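## Task

Take the yellow jar out of the crowded tray and end holding it motionless in the air, gripped firmly with the fingertips clearly lower than its cap. Its base must sit more than one jar height above the tops of the remaining jars, and it must touch nothing else. All other jars stay inside the tray, the tray stays level on the table, and at the end nothing loose other than that jar and the tray may be gripped or squeezed.

## Robot and tools

Robot: a single five-joint xArm5 carrying a parallel two-finger gripper. There is one arm only, so every command is one row. Joint 1 (waist) spins the arm about a vertical base axis, and a larger angle means counterclockwise seen from above. Shoulder, elbow and wrist pitch all bend in one vertical plane containing that axis. Wrist roll turns the gripper about the direction the fingers point. Because of this layout the fingers can only point inside the vertical plane through the base axis and the hand; they cannot angle sideways. The fingers extend along the gripper's +z axis and close along its y axis.

Scene frame: the origin is on the table surface directly under the arm base. +z is up, and +y lies to the left when facing along +x. The arm base may be slightly tilted. Results print end_effector_position in metres and end_effector_quat_wxyz, along with linear and angular velocity (m/s, rad/s). That position is the point between the closed finger pads, about 2 cm behind the fingertips. The printed value can be off, more so when the arm is stretched far. Closing the fingers moves the tips roughly 10 mm further along +z.

execute_actions: the argument actions is a list holding zero or one item. An empty list [] commands nothing and just reports the state. A motion item is {"rows": [[...]], "steps": n}, with 1 to 15 rows and steps up to 15 (15 if omitted). Each control step lasts 1/30 s and uses one row; when rows run out, the last row repeats. A row has 6 numbers: absolute target angles in radians for waist, shoulder, elbow, wrist pitch and wrist roll, in the same order Joint positions prints them, followed by the gripper opening from -1 (closed) to +1 (fully open). These are joint targets, not offsets and not Cartesian poses. Stated ranges: waist -6.283 to 6.283, shoulder -2.059 to 2.094, elbow -3.927 to 0.192, wrist pitch -1.693 to 3.142, wrist roll -6.283 to 6.283. A call is refused, and nothing is sent, if a target exceeds an end by more than 0.010 rad and is also further out than the joint's current angle. Real ends can differ by about 0.010 rad. Targets past a real end are clipped, and the result then says "joint sent to its limit". A wait item is {"steps": n} with n up to 300. It counts from the previous result, and your reply time counts toward it. The optional boolean pictures turns camera images on or off; by default they are included.

Motion limits: joint targets are rate-limited to 3.14 rad/s and take 0.16 s to ramp up. Joints are synchronised so they arrive at the same moment. Each step keeps every target within 0.623 rad of the measured angle. If the targets would put the hand more than 70 mm from where it is, they are all scaled back. Large moves therefore take several calls or some waiting. Between calls the arm keeps heading for the last row until it has nearly stopped or a step is HELD.

Result lines: Joint positions and Joint velocities list the five joints (rad, rad/s) and then the finger pad gap (m, 0.084 fully open). grip_measured is the measured opening on the same -1..1 scale you command. HELD marks steps where all or part of your row was not sent. "joint command not followed" means the clearance check changed or blocked targets; the mounting block or post counts as part of the arm. MOTOR HOT appears from 65 °C. At 80 °C an OVER-TEMPERATURE FAULT sets the brakes until the motors cool. A TORQUE FAULT occurs when contact torque reaches a joint's load limit (waist 44.5, shoulder 44.5, elbow 26.7, wrist pitch 17.8, wrist roll 17.8 N m, held weight included). The arm then backs that joint off, stays there for 10 s and drops the rest of the call.

Gripping: to hold firmly, keep commanding an opening well below grip_measured; the further below, the harder the squeeze, up to about 24 N per pad for objects up to about 6 cm wide. Commanding -1 gives full force. Slamming the fingers shut can overshoot the force. Grip the jar's body well below the cap, then lift straight up until its base is more than a jar height above the other jars, and hold it still and clear of everything. Something may briefly pull on the held jar or nudge loose items, so keep squeezing.

zoom_image: arguments camera (cam_head_left, cam_head_right, cam_high or cam_low, each 504x504) and region [x0, y0, x1, y1] in pixels from the top-left corner, at most 504 by 504. It gives a closer view of the latest image. read_manual(section="licences") only returns licence text. finished_scene(scene) ends scene 1 or 2 and grades it; this cannot be undone, and its result gives the next scene's task.

Avoid: pushing jars out of the tray, tilting the tray, knocking anything off the table, dropping the jar, hard impacts or hard pushes, and long loaded holds that heat the motors. Faster, smoother motion with less effort is better.

Each tool is called as a command line: name --argument value for each argument, lists and objects as JSON in quotes; but a table of rows of numbers goes row by row, as --pt "numbers of a row", without its own name.

## Session

execute_actions --actions '[]'

Scene clock: 0.00 s of 4400.00 s.
end_effector_position=(-0.0141, +0.4477, +0.1614) grip_measured=+1.00 end_effector_quat_wxyz=(-0.146, +0.635, +0.741, +0.164) end_effector_velocity=(+0.000, +0.001, +0.001) end_effector_angular_velocity=(+0.001, +0.000, -0.001)
Joint positions: [ 1.576 -0.188 -0.452  0.18  -0.123  0.084]
Joint velocities: [-0.    -0.    -0.002  0.001  0.001  0.   ]
Motor temperatures (°C, as the motors report them): [30 36 33 37 40]

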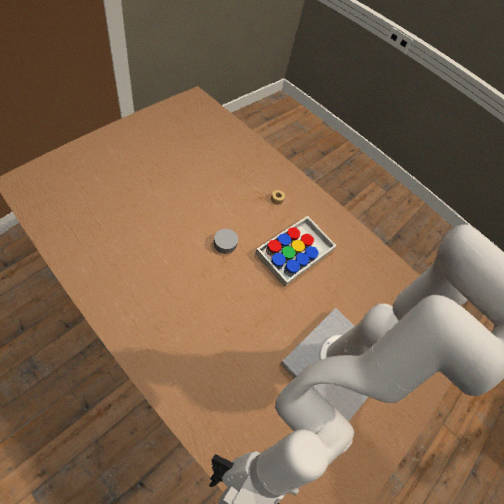

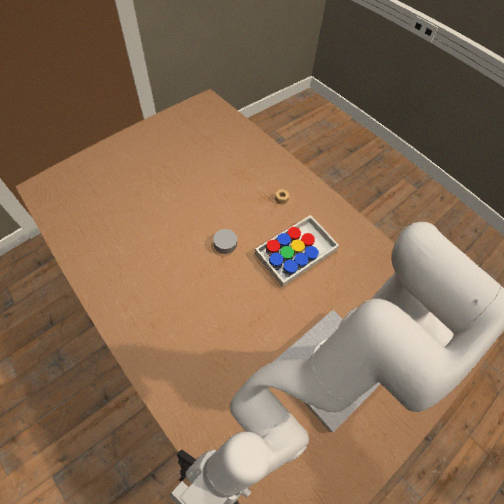

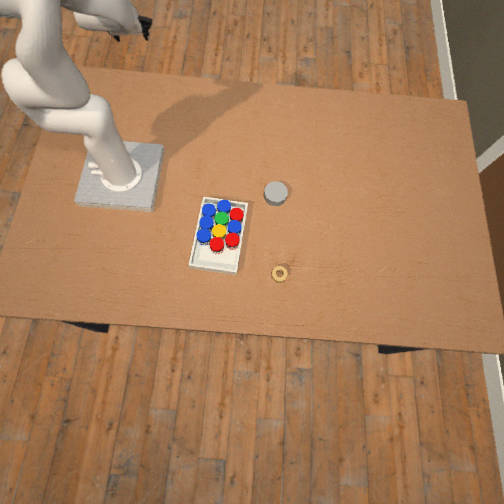

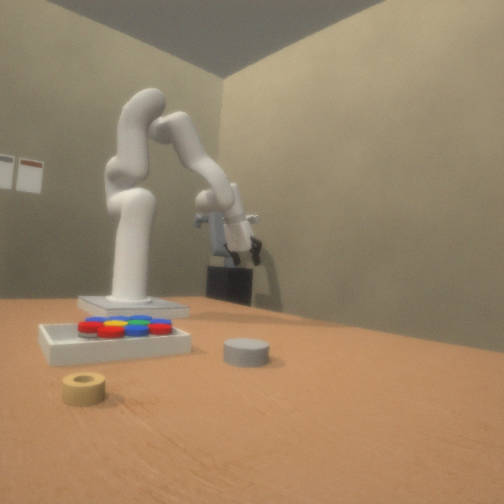

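zoom_image --camera "cam_high" --region '[60, 130, 300, 290]'

zoom_image --camera "cam_low" --region '[20, 280, 220, 380]'

Region (60, 130, 300, 290) of cam_high's 504x504 image, scaled by 2.100, with more detail than that image has.

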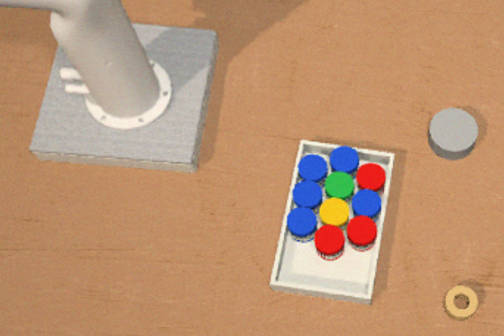

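Region (20, 280, 220, 380) of cam_low's 504x504 image, scaled by 2.520, with more detail than that image has.

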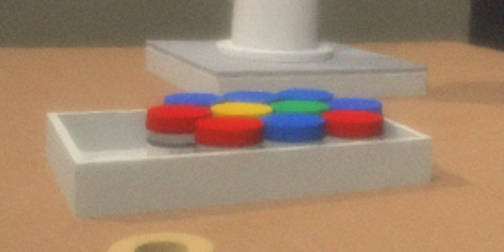

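execute_actions --actions '[{"rows":[[-0.49,-0.34,-0.481,0.821,-0.4,-1]]}]' --pictures false

execute_actions --actions '[{"steps":45}]'

Scene clock: 17.00 s of 4400.00 s.
end_effector_position=(+0.1665, +0.3508, +0.1517) grip_measured=-1.00 end_effector_quat_wxyz=(-0.032, +0.759, +0.644, +0.086) end_effector_velocity=(+0.357, -0.284, -0.002) end_effector_angular_velocity=(-0.386, +0.119, -0.912)
Joint positions: [ 1.099 -0.276 -0.469  0.548 -0.282  0.   ]
Joint velocities: [-1.149 -0.135 -0.025  0.57  -0.246  0.   ]
Motor temperatures (°C, as the motors report them): [30 37 35 37 40]
Steps of this call (steps 1 to 90: nothing new was sent; then 13.50 s passed at rest; steps 91 to 105: all 15 steps of this action). Readings (joint positions):
91: [1.576 -0.188 -0.452 0.181 -0.123]
92: [1.569 -0.190 -0.452 0.189 -0.126]
94: [1.511 -0.204 -0.455 0.250 -0.154]
98: [1.360 -0.237 -0.462 0.384 -0.212]
105: the state above

Scene clock: 18.50 s of 4400.00 s.
end_effector_position=(+0.2991, -0.1475, +0.1610) grip_measured=-1.00 end_effector_quat_wxyz=(+0.008, +0.999, -0.031, +0.003) end_effector_velocity=(+0.000, -0.002, +0.001) end_effector_angular_velocity=(-0.001, -0.002, -0.004)
Joint positions: [-0.488 -0.34  -0.481  0.821 -0.4    0.   ]
Joint velocities: [-0.006 -0.    -0.003  0.    -0.002  0.   ]
Motor temperatures (°C, as the motors report them): [30 37 35 37 40]
Steps of this call (steps 1 to 45: the robot went on to your last target). Readings (joint positions):
1: [1.061 -0.280 -0.470 0.567 -0.290]
2: [1.022 -0.284 -0.471 0.584 -0.298]
4: [0.943 -0.292 -0.472 0.616 -0.312]
8: [0.784 -0.304 -0.474 0.668 -0.334]
45: the state above

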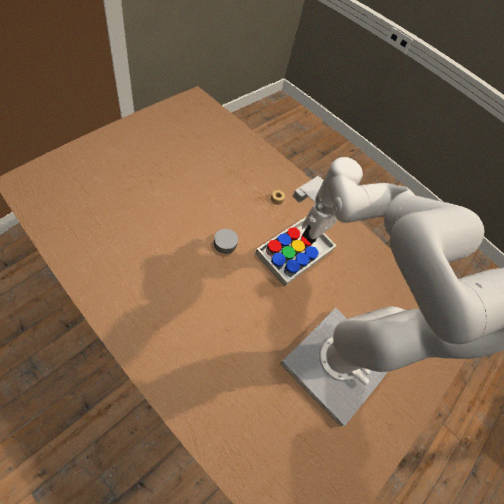

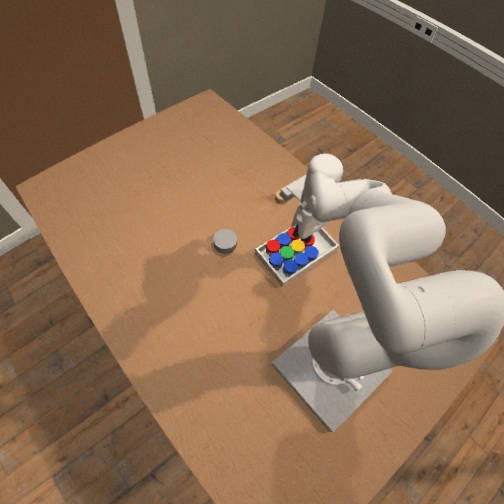

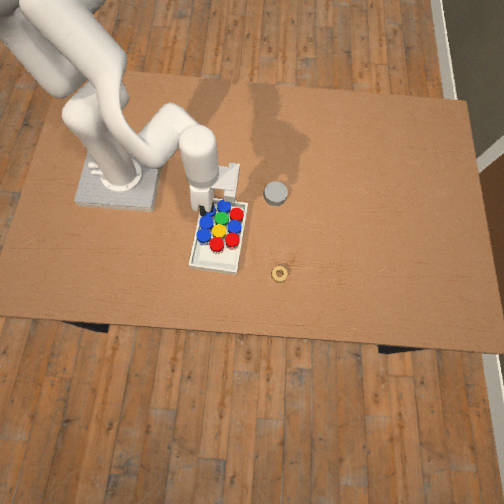

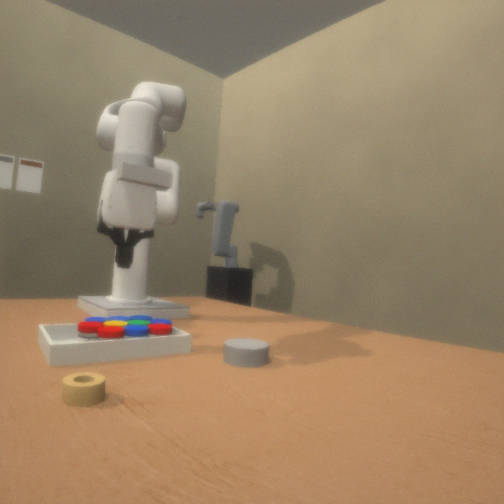

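execute_actions --actions '[{"rows":[[-0.506,-0.052,-0.55,0.602,-0.4,-1]]}]'

zoom_image --camera "cam_high" --region '[170, 170, 280, 280]'

zoom_image --camera "cam_head_left" --region '[245, 190, 345, 290]'

zoom_image --camera "cam_low" --region '[20, 220, 220, 380]'

Scene clock: 24.43 s of 4400.00 s.
end_effector_position=(+0.3305, -0.1715, +0.1017) grip_measured=-1.00 end_effector_quat_wxyz=(+0.009, +0.999, -0.040, +0.004) end_effector_velocity=(-0.002, +0.001, -0.002) end_effector_angular_velocity=(+0.003, +0.005, -0.000)
Joint positions: [-0.506 -0.054 -0.551  0.602 -0.4    0.   ]
Joint velocities: [ 0.    -0.     0.005  0.001  0.001  0.   ]
Motor temperatures (°C, as the motors report them): [30 37 35 37 40]
Steps of this call (steps 1 to 15: the robot went on to your last target; steps 16 to 90: nothing new was sent; then 2.43 s passed at rest; steps 91 to 105: all 15 steps of this action). Readings (joint positions):
91: [-0.490 -0.340 -0.481 0.821 -0.400]
92: [-0.490 -0.333 -0.483 0.815 -0.400]
94: [-0.494 -0.270 -0.501 0.763 -0.400]
98: [-0.505 -0.072 -0.542 0.623 -0.400]
105: the state above

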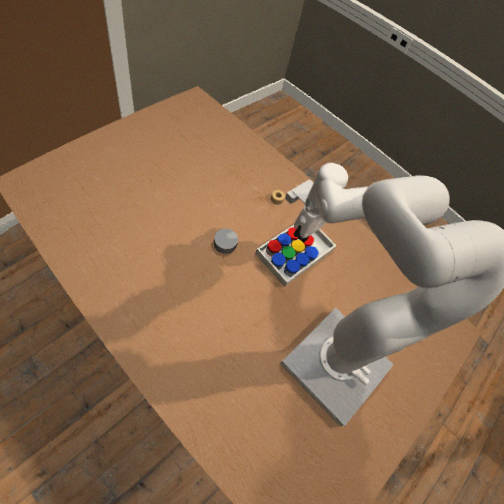

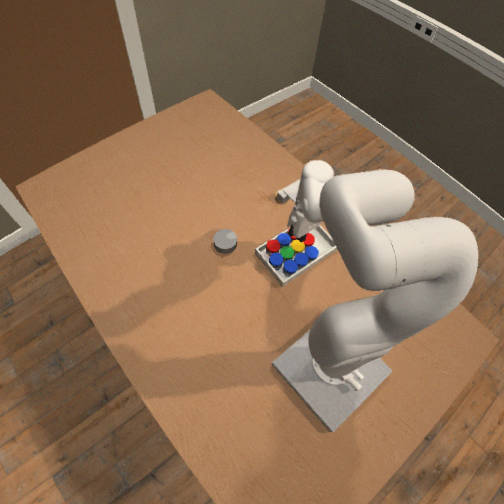

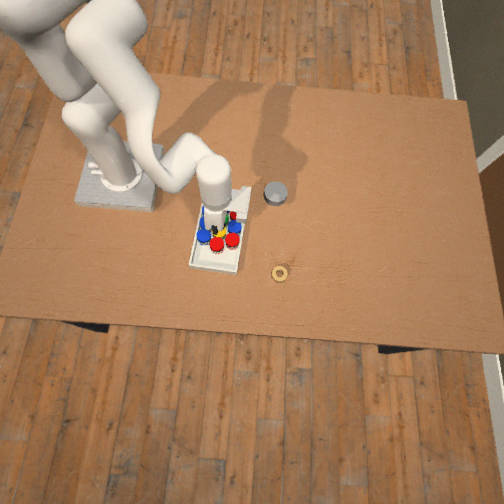

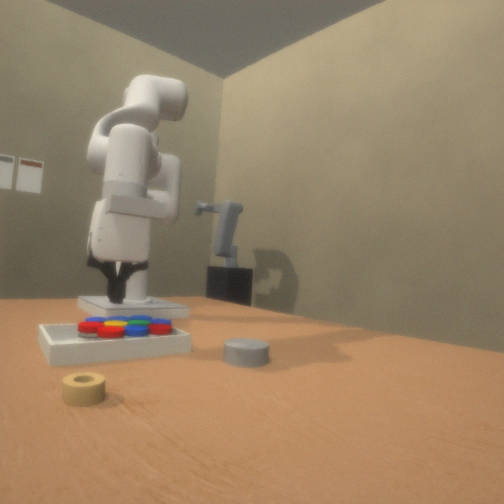

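Region (170, 170, 280, 280) of cam_high's 504x504 image, scaled by 4.582, with more detail than that image has.

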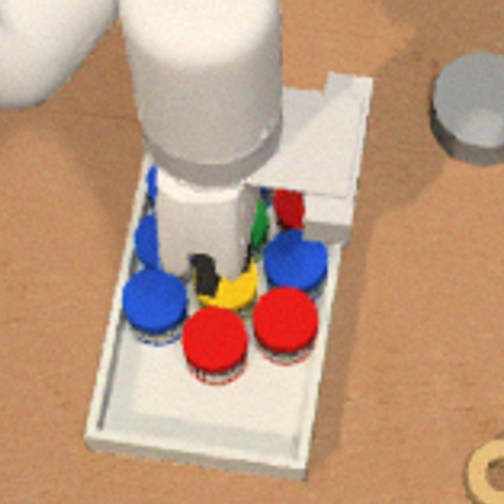

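Region (245, 190, 345, 290) of cam_head_left's 504x504 image, scaled by 5.040, with more detail than that image has.

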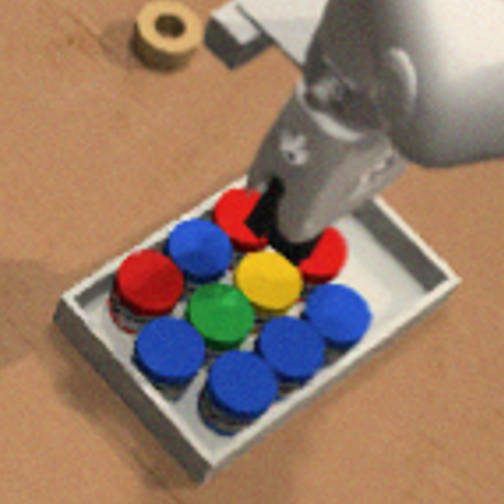

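Region (20, 220, 220, 380) of cam_low's 504x504 image, scaled by 2.520, with more detail than that image has; it fills the top 403 rows of this view, and the rest is white.

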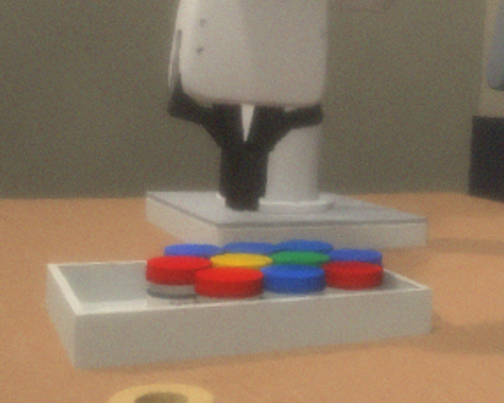

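execute_actions --actions '[{"rows":[[-0.55,-0.02,-0.58,0.6,-0.45,-1],[-0.55,-0.02,-0.58,0.6,-0.45,-1],[-0.55,-0.02,-0.58,0.6,-0.45,-1],[-0.59,0.03,-0.6,0.57,-0.48,-1],[-0.59,0.03,-0.6,0.57,-0.48,-1],[-0.59,0.03,-0.6,0.57,-0.48,-1],[-0.608,0.06,-0.612,0.552,-0.5,-1],[-0.608,0.06,-0.612,0.552,-0.5,-1],[-0.608,0.087,-0.615,0.528,-0.5,-1]]}]'

zoom_image --camera "cam_head_left" --region '[245, 190, 345, 290]'

zoom_image --camera "cam_low" --region '[20, 260, 200, 380]'

Scene clock: 31.27 s of 4400.00 s.
end_effector_position=(+0.3276, -0.2152, +0.0749) grip_measured=-1.00 end_effector_quat_wxyz=(+0.007, +0.999, -0.041, +0.002) end_effector_velocity=(+0.010, -0.008, -0.001) end_effector_angular_velocity=(-0.016, -0.024, +0.008)
Joint positions: [-0.607  0.086 -0.613  0.53  -0.499  0.   ]
Joint velocities: [-0.002  0.026 -0.019 -0.036 -0.01   0.   ]
Motor temperatures (°C, as the motors report them): [30 37 35 37 40]
Steps of this call (steps 1 to 15: the robot went on to your last target; steps 16 to 90: nothing new was sent; then 3.33 s passed at rest; steps 91 to 105: all 15 steps of this action). Readings (joint positions):
91: [-0.506 -0.052 -0.550 0.602 -0.400]
92: [-0.511 -0.048 -0.554 0.602 -0.408]
94: [-0.535 -0.031 -0.570 0.601 -0.433]
98: [-0.584 0.024 -0.597 0.573 -0.475]
105: the state above

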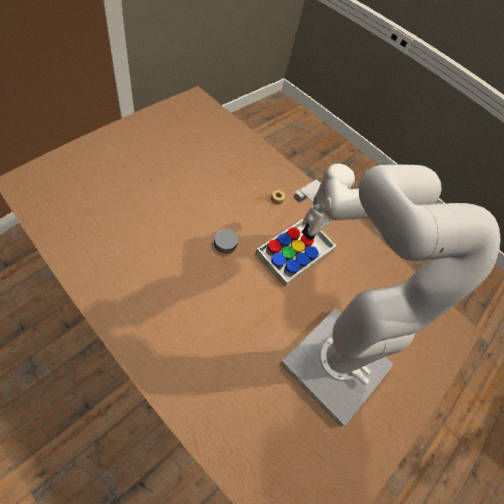

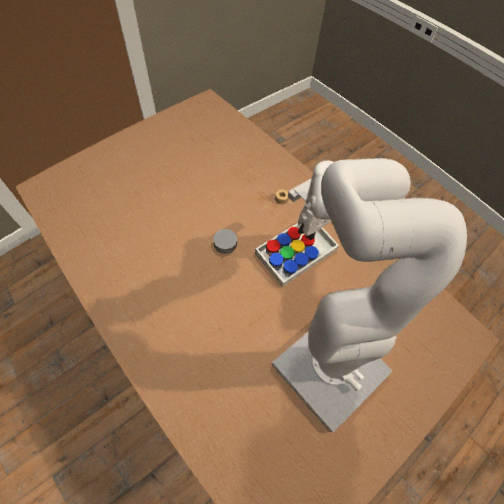

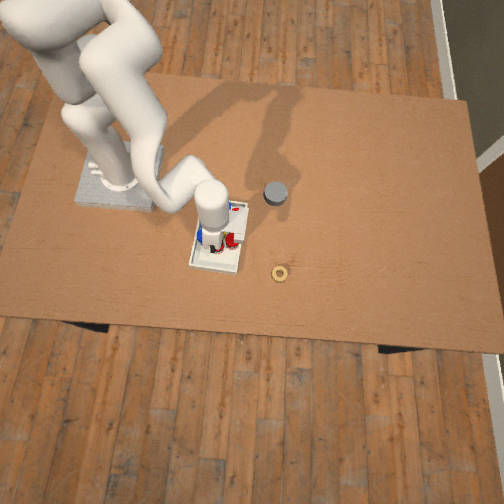

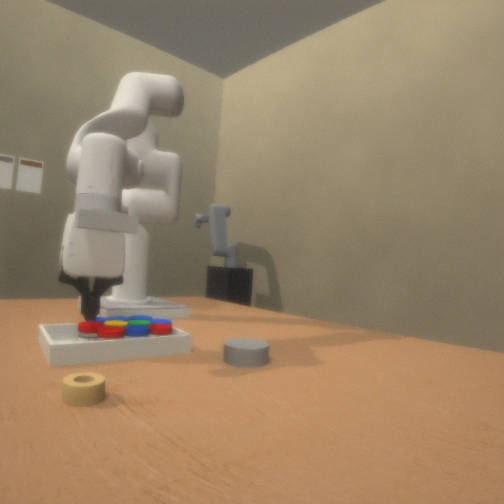

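Region (245, 190, 345, 290) of cam_head_left's 504x504 image, scaled by 5.040, with more detail than that image has.

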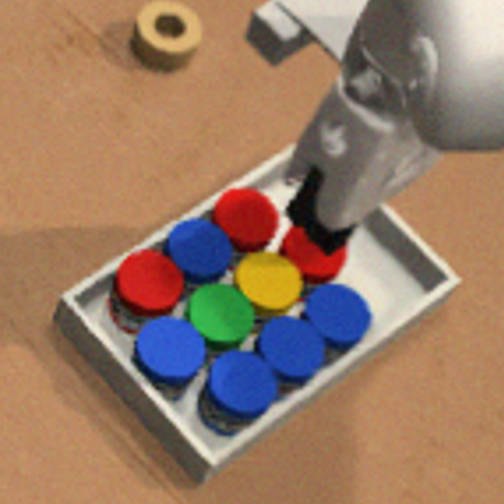

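Region (20, 260, 200, 380) of cam_low's 504x504 image, scaled by 2.800, with more detail than that image has.

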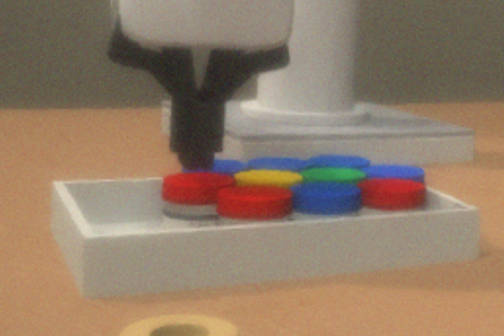

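execute_actions --actions '[{"rows":[[-0.608,0.093,-0.615,0.522,-0.5,-1],[-0.608,0.097,-0.615,0.518,-0.5,-1],[-0.608,0.101,-0.615,0.514,-0.5,-1],[-0.608,0.105,-0.615,0.51,-0.5,-1],[-0.608,0.108,-0.615,0.507,-0.5,-1],[-0.608,0.111,-0.615,0.504,-0.5,-1],[-0.608,0.114,-0.615,0.501,-0.5,-1]]}]'

zoom_image --camera "cam_low" --region '[20, 260, 200, 380]'

Scene clock: 39.27 s of 4400.00 s.
end_effector_position=(+0.3288, -0.2164, +0.0665) grip_measured=-1.00 end_effector_quat_wxyz=(+0.008, +0.999, -0.041, +0.003) end_effector_velocity=(+0.002, -0.001, +0.001) end_effector_angular_velocity=(-0.003, -0.004, +0.001)
Joint positions: [-0.608  0.114 -0.615  0.501 -0.5    0.   ]
Joint velocities: [ 0.001  0.    -0.002 -0.003 -0.     0.   ]
Motor temperatures (°C, as the motors report them): [30 37 35 37 40]
Steps of this call (steps 1 to 15: the robot went on to your last target; steps 16 to 90: nothing new was sent; then 4.50 s passed at rest; steps 91 to 105: all 15 steps of this action). Readings (joint positions):
91: [-0.608 0.087 -0.615 0.528 -0.500]
92: [-0.608 0.088 -0.615 0.526 -0.500]
94: [-0.608 0.094 -0.615 0.521 -0.500]
98: [-0.608 0.108 -0.615 0.507 -0.500]
105: the state above

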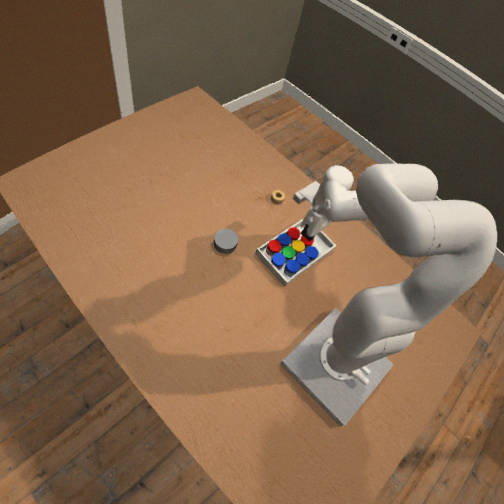

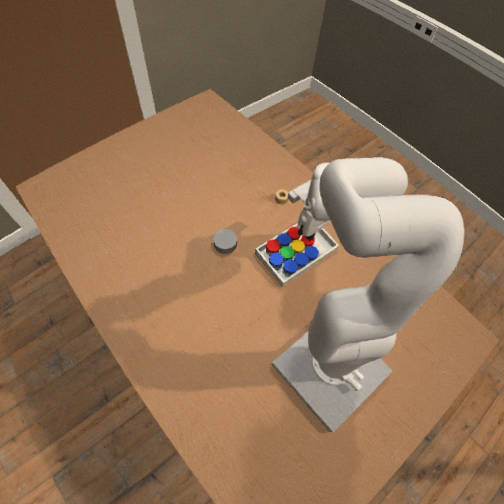

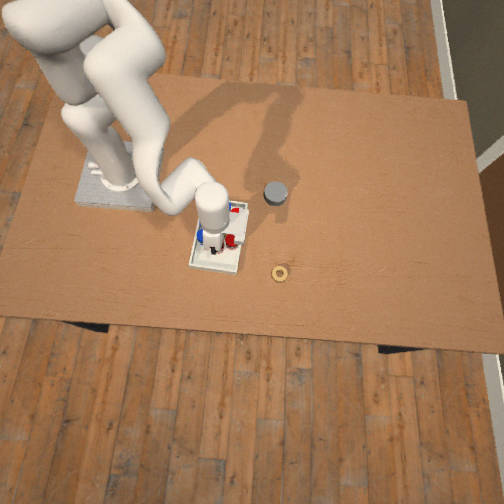

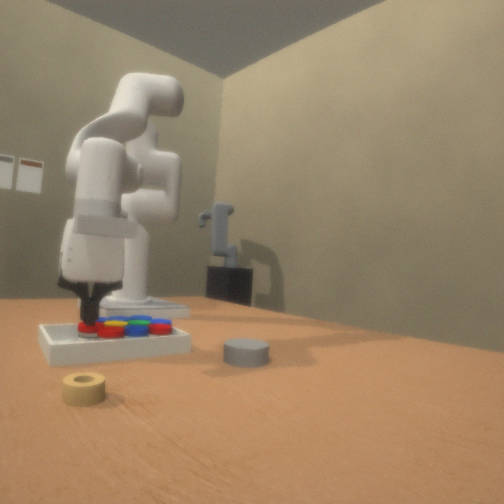

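Region (20, 260, 200, 380) of cam_low's 504x504 image, scaled by 2.800, with more detail than that image has.

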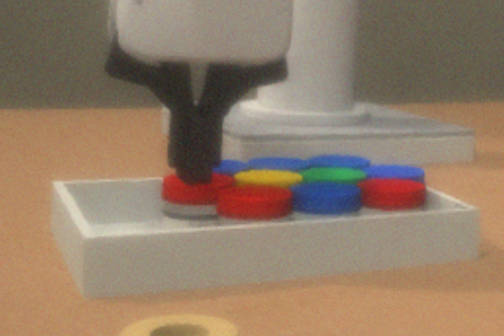

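execute_actions --actions '[{"rows":[[-0.608,0.116,-0.615,0.499,-0.5,-1],[-0.608,0.118,-0.615,0.497,-0.5,-1],[-0.608,0.118,-0.615,0.497,-0.5,-1],[-0.613,0.121,-0.619,0.498,-0.505,-1],[-0.619,0.125,-0.624,0.499,-0.511,-1],[-0.624,0.128,-0.628,0.5,-0.516,-1],[-0.63,0.1315,-0.633,0.5015,-0.522,-1],[-0.635,0.135,-0.637,0.502,-0.527,-1],[-0.64,0.138,-0.642,0.504,-0.532,-1],[-0.646,0.142,-0.646,0.504,-0.538,-1],[-0.651,0.145,-0.6505,0.5055,-0.543,-1]]}]'

zoom_image --camera "cam_low" --region '[20, 260, 200, 380]'

Scene clock: 44.77 s of 4400.00 s.
end_effector_position=(+0.3282, -0.2361, +0.0661) grip_measured=-1.00 end_effector_quat_wxyz=(+0.009, +0.999, -0.042, +0.004) end_effector_velocity=(-0.002, -0.015, -0.001) end_effector_angular_velocity=(+0.001, +0.002, +0.002)
Joint positions: [-0.649  0.143 -0.651  0.504 -0.541  0.   ]
Joint velocities: [-0.034  0.023 -0.027  0.006 -0.036  0.   ]
Motor temperatures (°C, as the motors report them): [30 37 35 37 40]
Steps of this call (steps 1 to 15: the robot went on to your last target; steps 16 to 90: nothing new was sent; then 2.00 s passed at rest; steps 91 to 105: all 15 steps of this action). Readings (joint positions):
91: [-0.608 0.114 -0.615 0.501 -0.500]
92: [-0.608 0.114 -0.615 0.500 -0.500]
94: [-0.608 0.116 -0.615 0.499 -0.500]
98: [-0.620 0.124 -0.626 0.499 -0.512]
105: the state above

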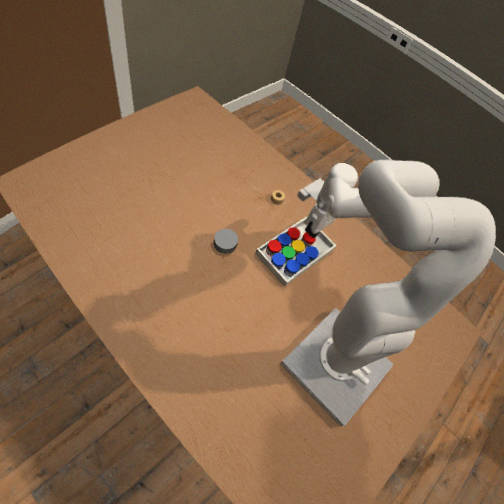

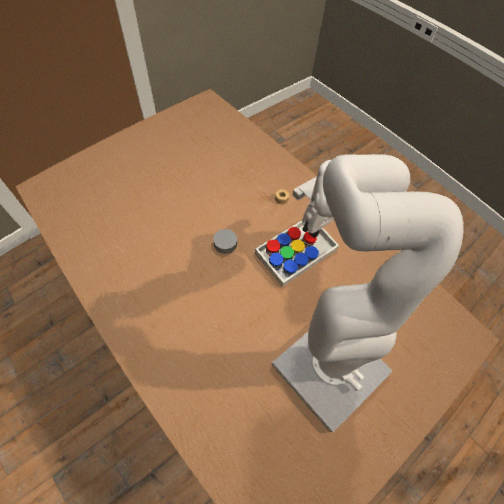

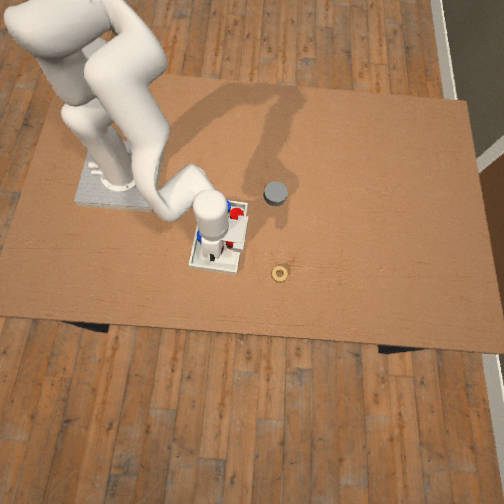

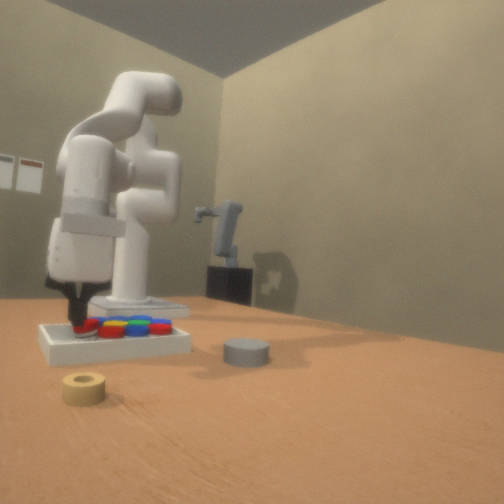

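Region (20, 260, 200, 380) of cam_low's 504x504 image, scaled by 2.800, with more detail than that image has.

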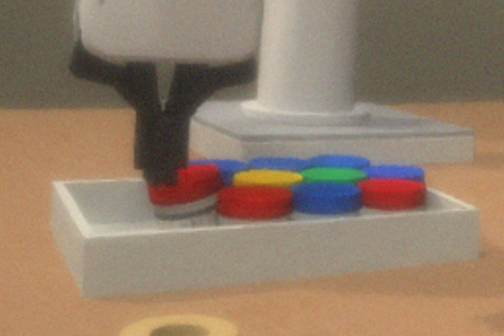

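execute_actions --actions '[{"rows":[[-0.645,0.13,-0.646,0.516,-0.537,-1],[-0.64,0.115,-0.642,0.527,-0.532,-1],[-0.635,0.105,-0.637,0.532,-0.527,-1],[-0.625,0.095,-0.628,0.533,-0.516,-1],[-0.61,0.085,-0.616,0.531,-0.5,-1],[-0.595,0.08,-0.604,0.524,-0.487,-1],[-0.58,0.078,-0.592,0.514,-0.472,-1],[-0.58,0.078,-0.592,0.514,-0.472,-1],[-0.58,0.083,-0.592,0.509,-0.472,-1],[-0.58,0.088,-0.592,0.504,-0.472,-1],[-0.58,0.093,-0.592,0.499,-0.472,-1],[-0.58,0.098,-0.592,0.494,-0.472,-1],[-0.58,0.102,-0.592,0.49,-0.472,-1]]}]' --pictures false

execute_actions --actions '[{"rows":[[-0.584,0.1045,-0.5953,0.491,-0.476,-1],[-0.588,0.107,-0.5986,0.492,-0.48,-1],[-0.592,0.1095,-0.602,0.4925,-0.484,-1],[-0.596,0.112,-0.605,0.493,-0.488,-1],[-0.6,0.1145,-0.6085,0.494,-0.492,-1],[-0.604,0.117,-0.612,0.495,-0.496,-1],[-0.608,0.1195,-0.615,0.4955,-0.5,-1],[-0.612,0.122,-0.6183,0.496,-0.504,-1],[-0.616,0.1245,-0.6216,0.497,-0.508,-1],[-0.62,0.127,-0.625,0.498,-0.512,-1]]}]'

zoom_image --camera "cam_low" --region '[20, 260, 200, 380]'

Scene clock: 54.47 s of 4400.00 s.
end_effector_position=(+0.3286, -0.2035, +0.0656) grip_measured=-1.00 end_effector_quat_wxyz=(+0.007, +0.999, -0.041, +0.002) end_effector_velocity=(+0.033, -0.016, +0.008) end_effector_angular_velocity=(-0.054, -0.086, +0.002)
Joint positions: [-0.58   0.098 -0.591  0.496 -0.473  0.   ]
Joint velocities: [ 0.01   0.029 -0.038 -0.092  0.01   0.   ]
Motor temperatures (°C, as the motors report them): [30 37 34 37 40]
Steps of this call (steps 1 to 15: the robot went on to your last target; steps 16 to 90: nothing new was sent; then 6.20 s passed at rest; steps 91 to 105: all 15 steps of this action). Readings (joint positions):
91: [-0.651 0.145 -0.650 0.506 -0.543]
92: [-0.650 0.142 -0.649 0.508 -0.541]
94: [-0.644 0.130 -0.639 0.521 -0.535]
98: [-0.609 0.093 -0.610 0.527 -0.500]
105: the state above

Scene clock: 54.97 s of 4400.00 s.
end_effector_position=(+0.3293, -0.2221, +0.0655) grip_measured=-1.00 end_effector_quat_wxyz=(+0.009, +0.999, -0.042, +0.004) end_effector_velocity=(-0.001, -0.005, -0.001) end_effector_angular_velocity=(+0.002, +0.003, +0.005)
Joint positions: [-0.619  0.126 -0.626  0.497 -0.511  0.   ]
Joint velocities: [-0.012  0.009 -0.01   0.005 -0.017  0.   ]
Motor temperatures (°C, as the motors report them): [30 37 34 37 40]
Steps of this call (steps 1 to 15: all 15 steps of this action). Readings (joint positions):
1: [-0.581 0.099 -0.593 0.494 -0.473]
2: [-0.581 0.101 -0.594 0.492 -0.473]
4: [-0.586 0.104 -0.598 0.492 -0.478]
8: [-0.600 0.114 -0.610 0.494 -0.492]
15: the state above

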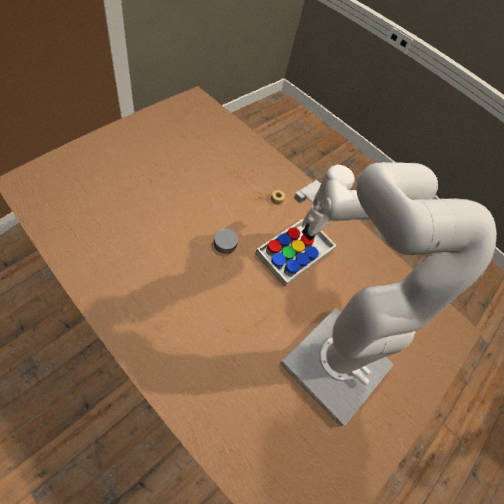

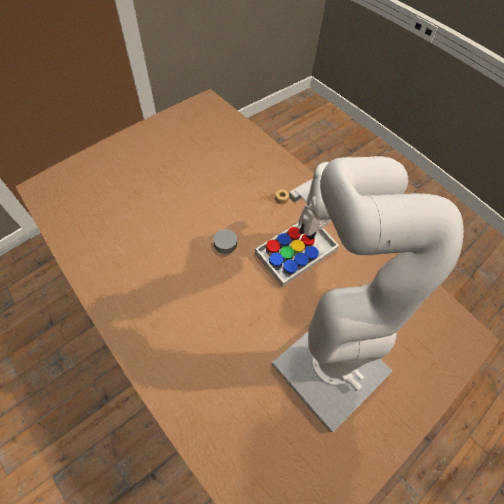

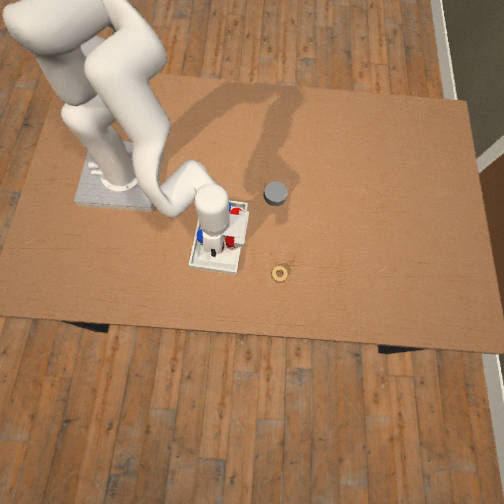

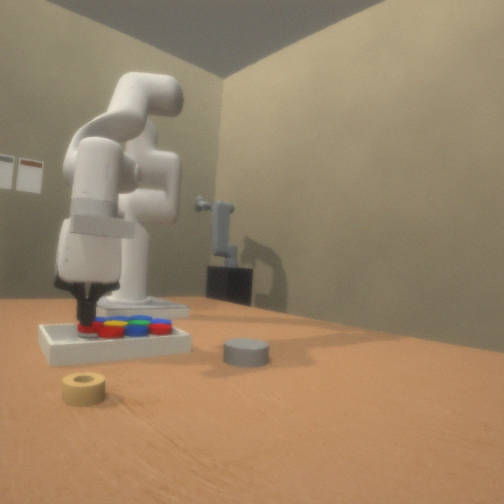

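Region (20, 260, 200, 380) of cam_low's 504x504 image, scaled by 2.800, with more detail than that image has.

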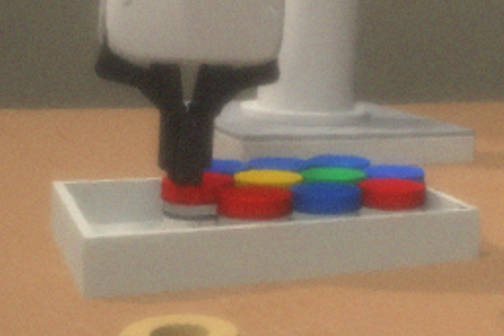

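execute_actions --actions '[{"rows":[[-0.62,0.1,-0.625,0.525,-0.512,-1],[-0.62,0.09,-0.625,0.535,-0.512,-1],[-0.62,0.09,-0.625,0.535,-0.512,-1],[-0.651,0.115,-0.6505,0.535,1.03,0.16]]}]' --pictures false

execute_actions --actions '[{"rows":[[-0.651,0.115,-0.6505,0.535,1.03,0.16],[-0.651,0.115,-0.6505,0.535,1.03,0.16],[-0.651,0.115,-0.6505,0.535,1.03,0.16],[-0.651,0.115,-0.6505,0.535,1.03,0.16],[-0.651,0.115,-0.6505,0.535,1.03,0.16],[-0.651,0.115,-0.6505,0.535,1.03,0.16],[-0.651,0.115,-0.6505,0.535,1.03,0.16],[-0.651,0.115,-0.6505,0.535,1.03,0.16],[-0.651,0.13,-0.6505,0.52,1.03,0.16],[-0.651,0.145,-0.6505,0.505,1.03,0.16]]}]'

zoom_image --camera "cam_head_left" --region '[265, 200, 345, 280]'

zoom_image --camera "cam_low" --region '[20, 260, 200, 380]'

Scene clock: 67.90 s of 4400.00 s.
end_effector_position=(+0.3260, -0.2342, +0.0739) grip_measured=+0.15 end_effector_quat_wxyz=(+0.006, +0.890, -0.455, +0.005) end_effector_velocity=(+0.003, -0.016, +0.006) end_effector_angular_velocity=(+0.001, -0.060, -3.053)
Joint positions: [-0.649  0.115 -0.648  0.535  0.321  0.05 ]
Joint velocities: [-0.029  0.008 -0.03   0.006  3.024  0.001]
Motor temperatures (°C, as the motors report them): [30 37 34 37 40]
Steps of this call (steps 1 to 15: the robot went on to your last target; steps 16 to 90: nothing new was sent; then 9.43 s passed at rest; steps 91 to 105: all 15 steps of this action). Readings (joint positions):
91: [-0.620 0.127 -0.625 0.498 -0.512]
92: [-0.620 0.123 -0.624 0.504 -0.512]
94: [-0.621 0.110 -0.616 0.524 -0.512]
98: [-0.627 0.109 -0.624 0.533 -0.372]
105: the state above

Scene clock: 68.40 s of 4400.00 s.
end_effector_position=(+0.3263, -0.2355, +0.0649) grip_measured=+0.15 end_effector_quat_wxyz=(+0.004, +0.677, -0.736, +0.007) end_effector_velocity=(+0.001, -0.001, -0.013) end_effector_angular_velocity=(-0.001, -0.002, -0.009)
Joint positions: [-0.651  0.144 -0.649  0.508  1.029  0.05 ]
Joint velocities: [-0.     0.04   0.001 -0.044  0.009  0.   ]
Motor temperatures (°C, as the motors report them): [30 37 34 37 40]
Steps of this call (steps 1 to 15: all 15 steps of this action). Readings (joint positions):
1: [-0.650 0.115 -0.648 0.535 0.422]
2: [-0.650 0.115 -0.649 0.535 0.523]
4: [-0.651 0.115 -0.650 0.535 0.720]
8: [-0.651 0.115 -0.650 0.535 0.984]
15: the state above

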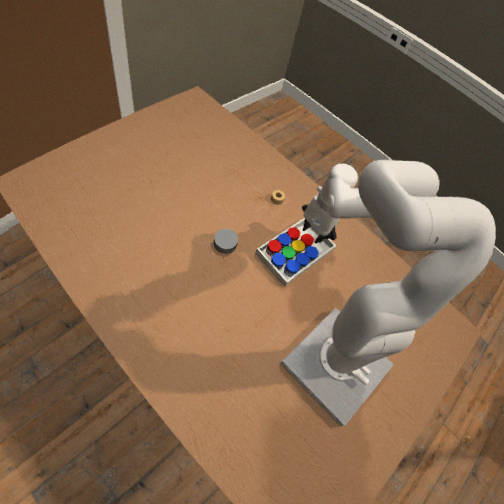

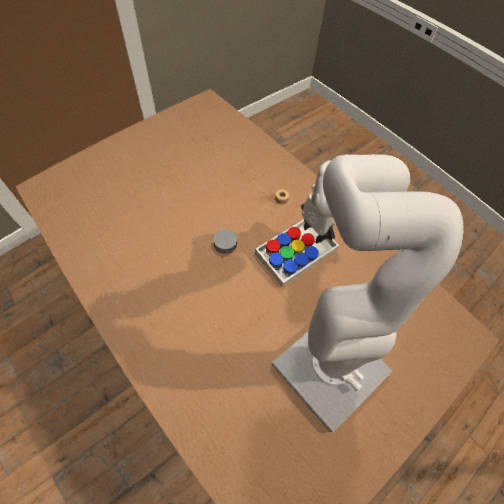

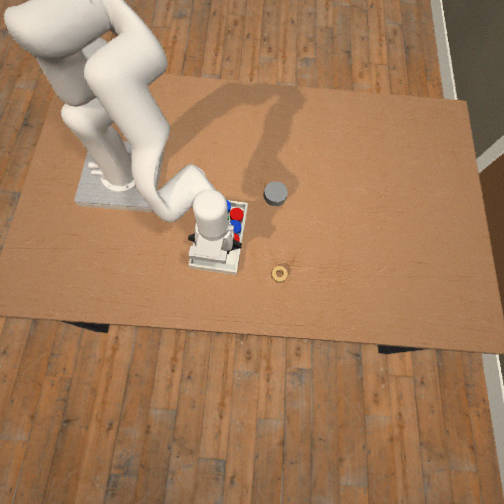

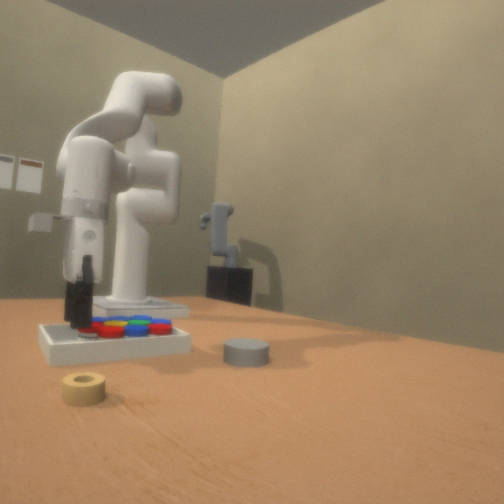

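Region (265, 200, 345, 280) of cam_head_left's 504x504 image, scaled by 6.300, with more detail than that image has.

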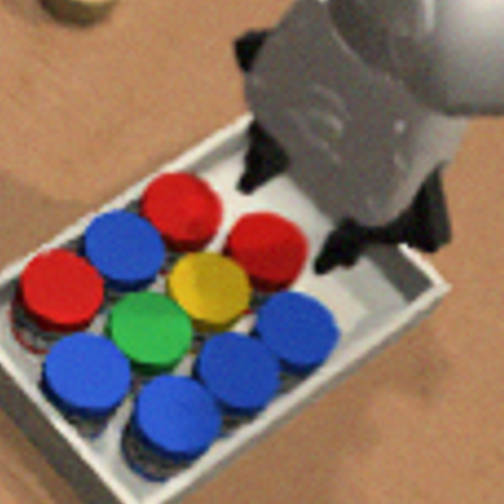

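Region (20, 260, 200, 380) of cam_low's 504x504 image, scaled by 2.800, with more detail than that image has.

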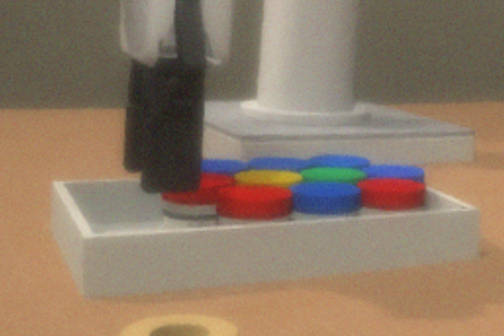

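execute_actions --actions '[{"rows":[[-0.651,0.155,-0.6505,0.495,1.03,0.07],[-0.651,0.165,-0.6505,0.485,1.03,0.07],[-0.651,0.175,-0.6505,0.475,1.03,0.07],[-0.651,0.175,-0.6505,0.475,1.03,0.07],[-0.651,0.175,-0.6505,0.475,1.03,0.07],[-0.647,0.1727,-0.647,0.474,1.034,0.07],[-0.643,0.170,-0.644,0.474,1.038,0.07],[-0.639,0.168,-0.641,0.473,1.042,0.07],[-0.635,0.166,-0.6375,0.472,1.046,0.07],[-0.631,0.163,-0.634,0.471,1.05,0.07],[-0.627,0.161,-0.631,0.47,1.054,0.07]]}]'

zoom_image --camera "cam_head_left" --region '[265, 200, 345, 280]'

zoom_image --camera "cam_low" --region '[20, 260, 200, 380]'

Scene clock: 73.53 s of 4400.00 s.
end_effector_position=(+0.3284, -0.2260, +0.0552) grip_measured=+0.06 end_effector_quat_wxyz=(+0.004, +0.677, -0.736, +0.008) end_effector_velocity=(+0.000, +0.012, -0.001) end_effector_angular_velocity=(+0.001, +0.002, -0.001)
Joint positions: [-0.628  0.162 -0.632  0.471  1.052  0.047]
Joint velocities: [ 0.025 -0.014  0.022 -0.006  0.026  0.   ]
Motor temperatures (°C, as the motors report them): [30 37 34 37 40]
Steps of this call (steps 1 to 15: the robot went on to your last target; steps 16 to 90: nothing new was sent; then 1.63 s passed at rest; steps 91 to 105: all 15 steps of this action). Readings (joint positions):
91: [-0.651 0.145 -0.651 0.505 1.030]
92: [-0.651 0.147 -0.651 0.502 1.030]
94: [-0.651 0.158 -0.651 0.491 1.030]
98: [-0.648 0.172 -0.647 0.477 1.033]
105: the state above

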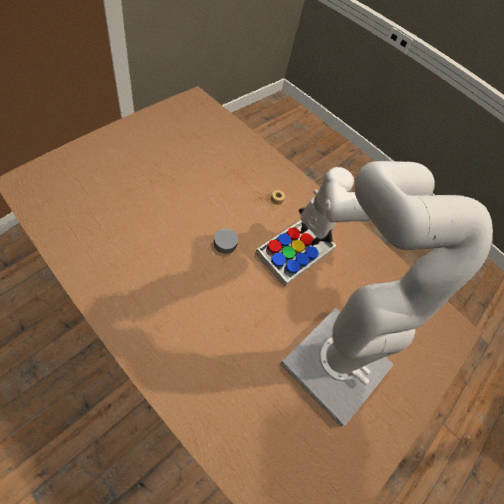

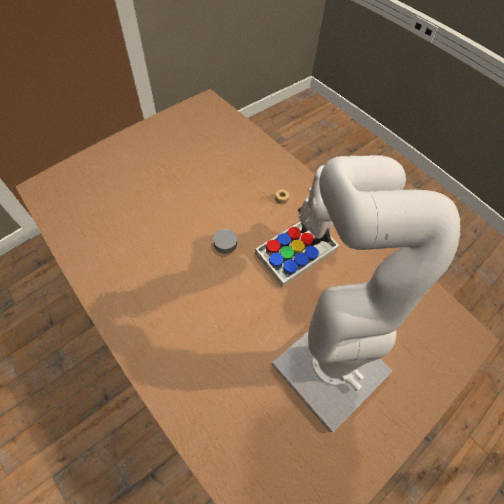

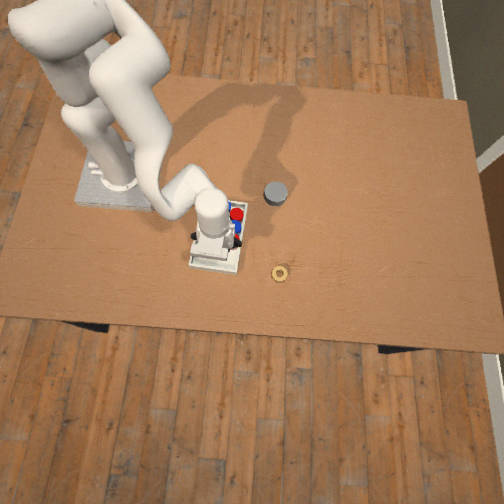

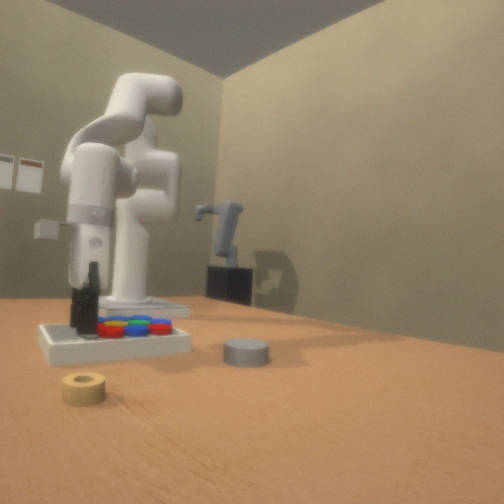

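Region (265, 200, 345, 280) of cam_head_left's 504x504 image, scaled by 6.300, with more detail than that image has.

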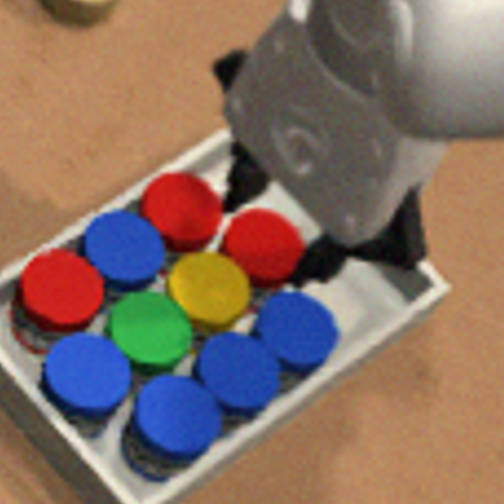

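Region (20, 260, 200, 380) of cam_low's 504x504 image, scaled by 2.800, with more detail than that image has.

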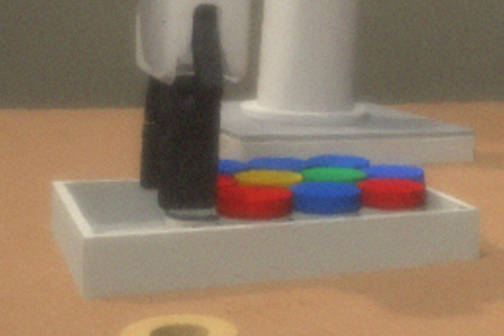

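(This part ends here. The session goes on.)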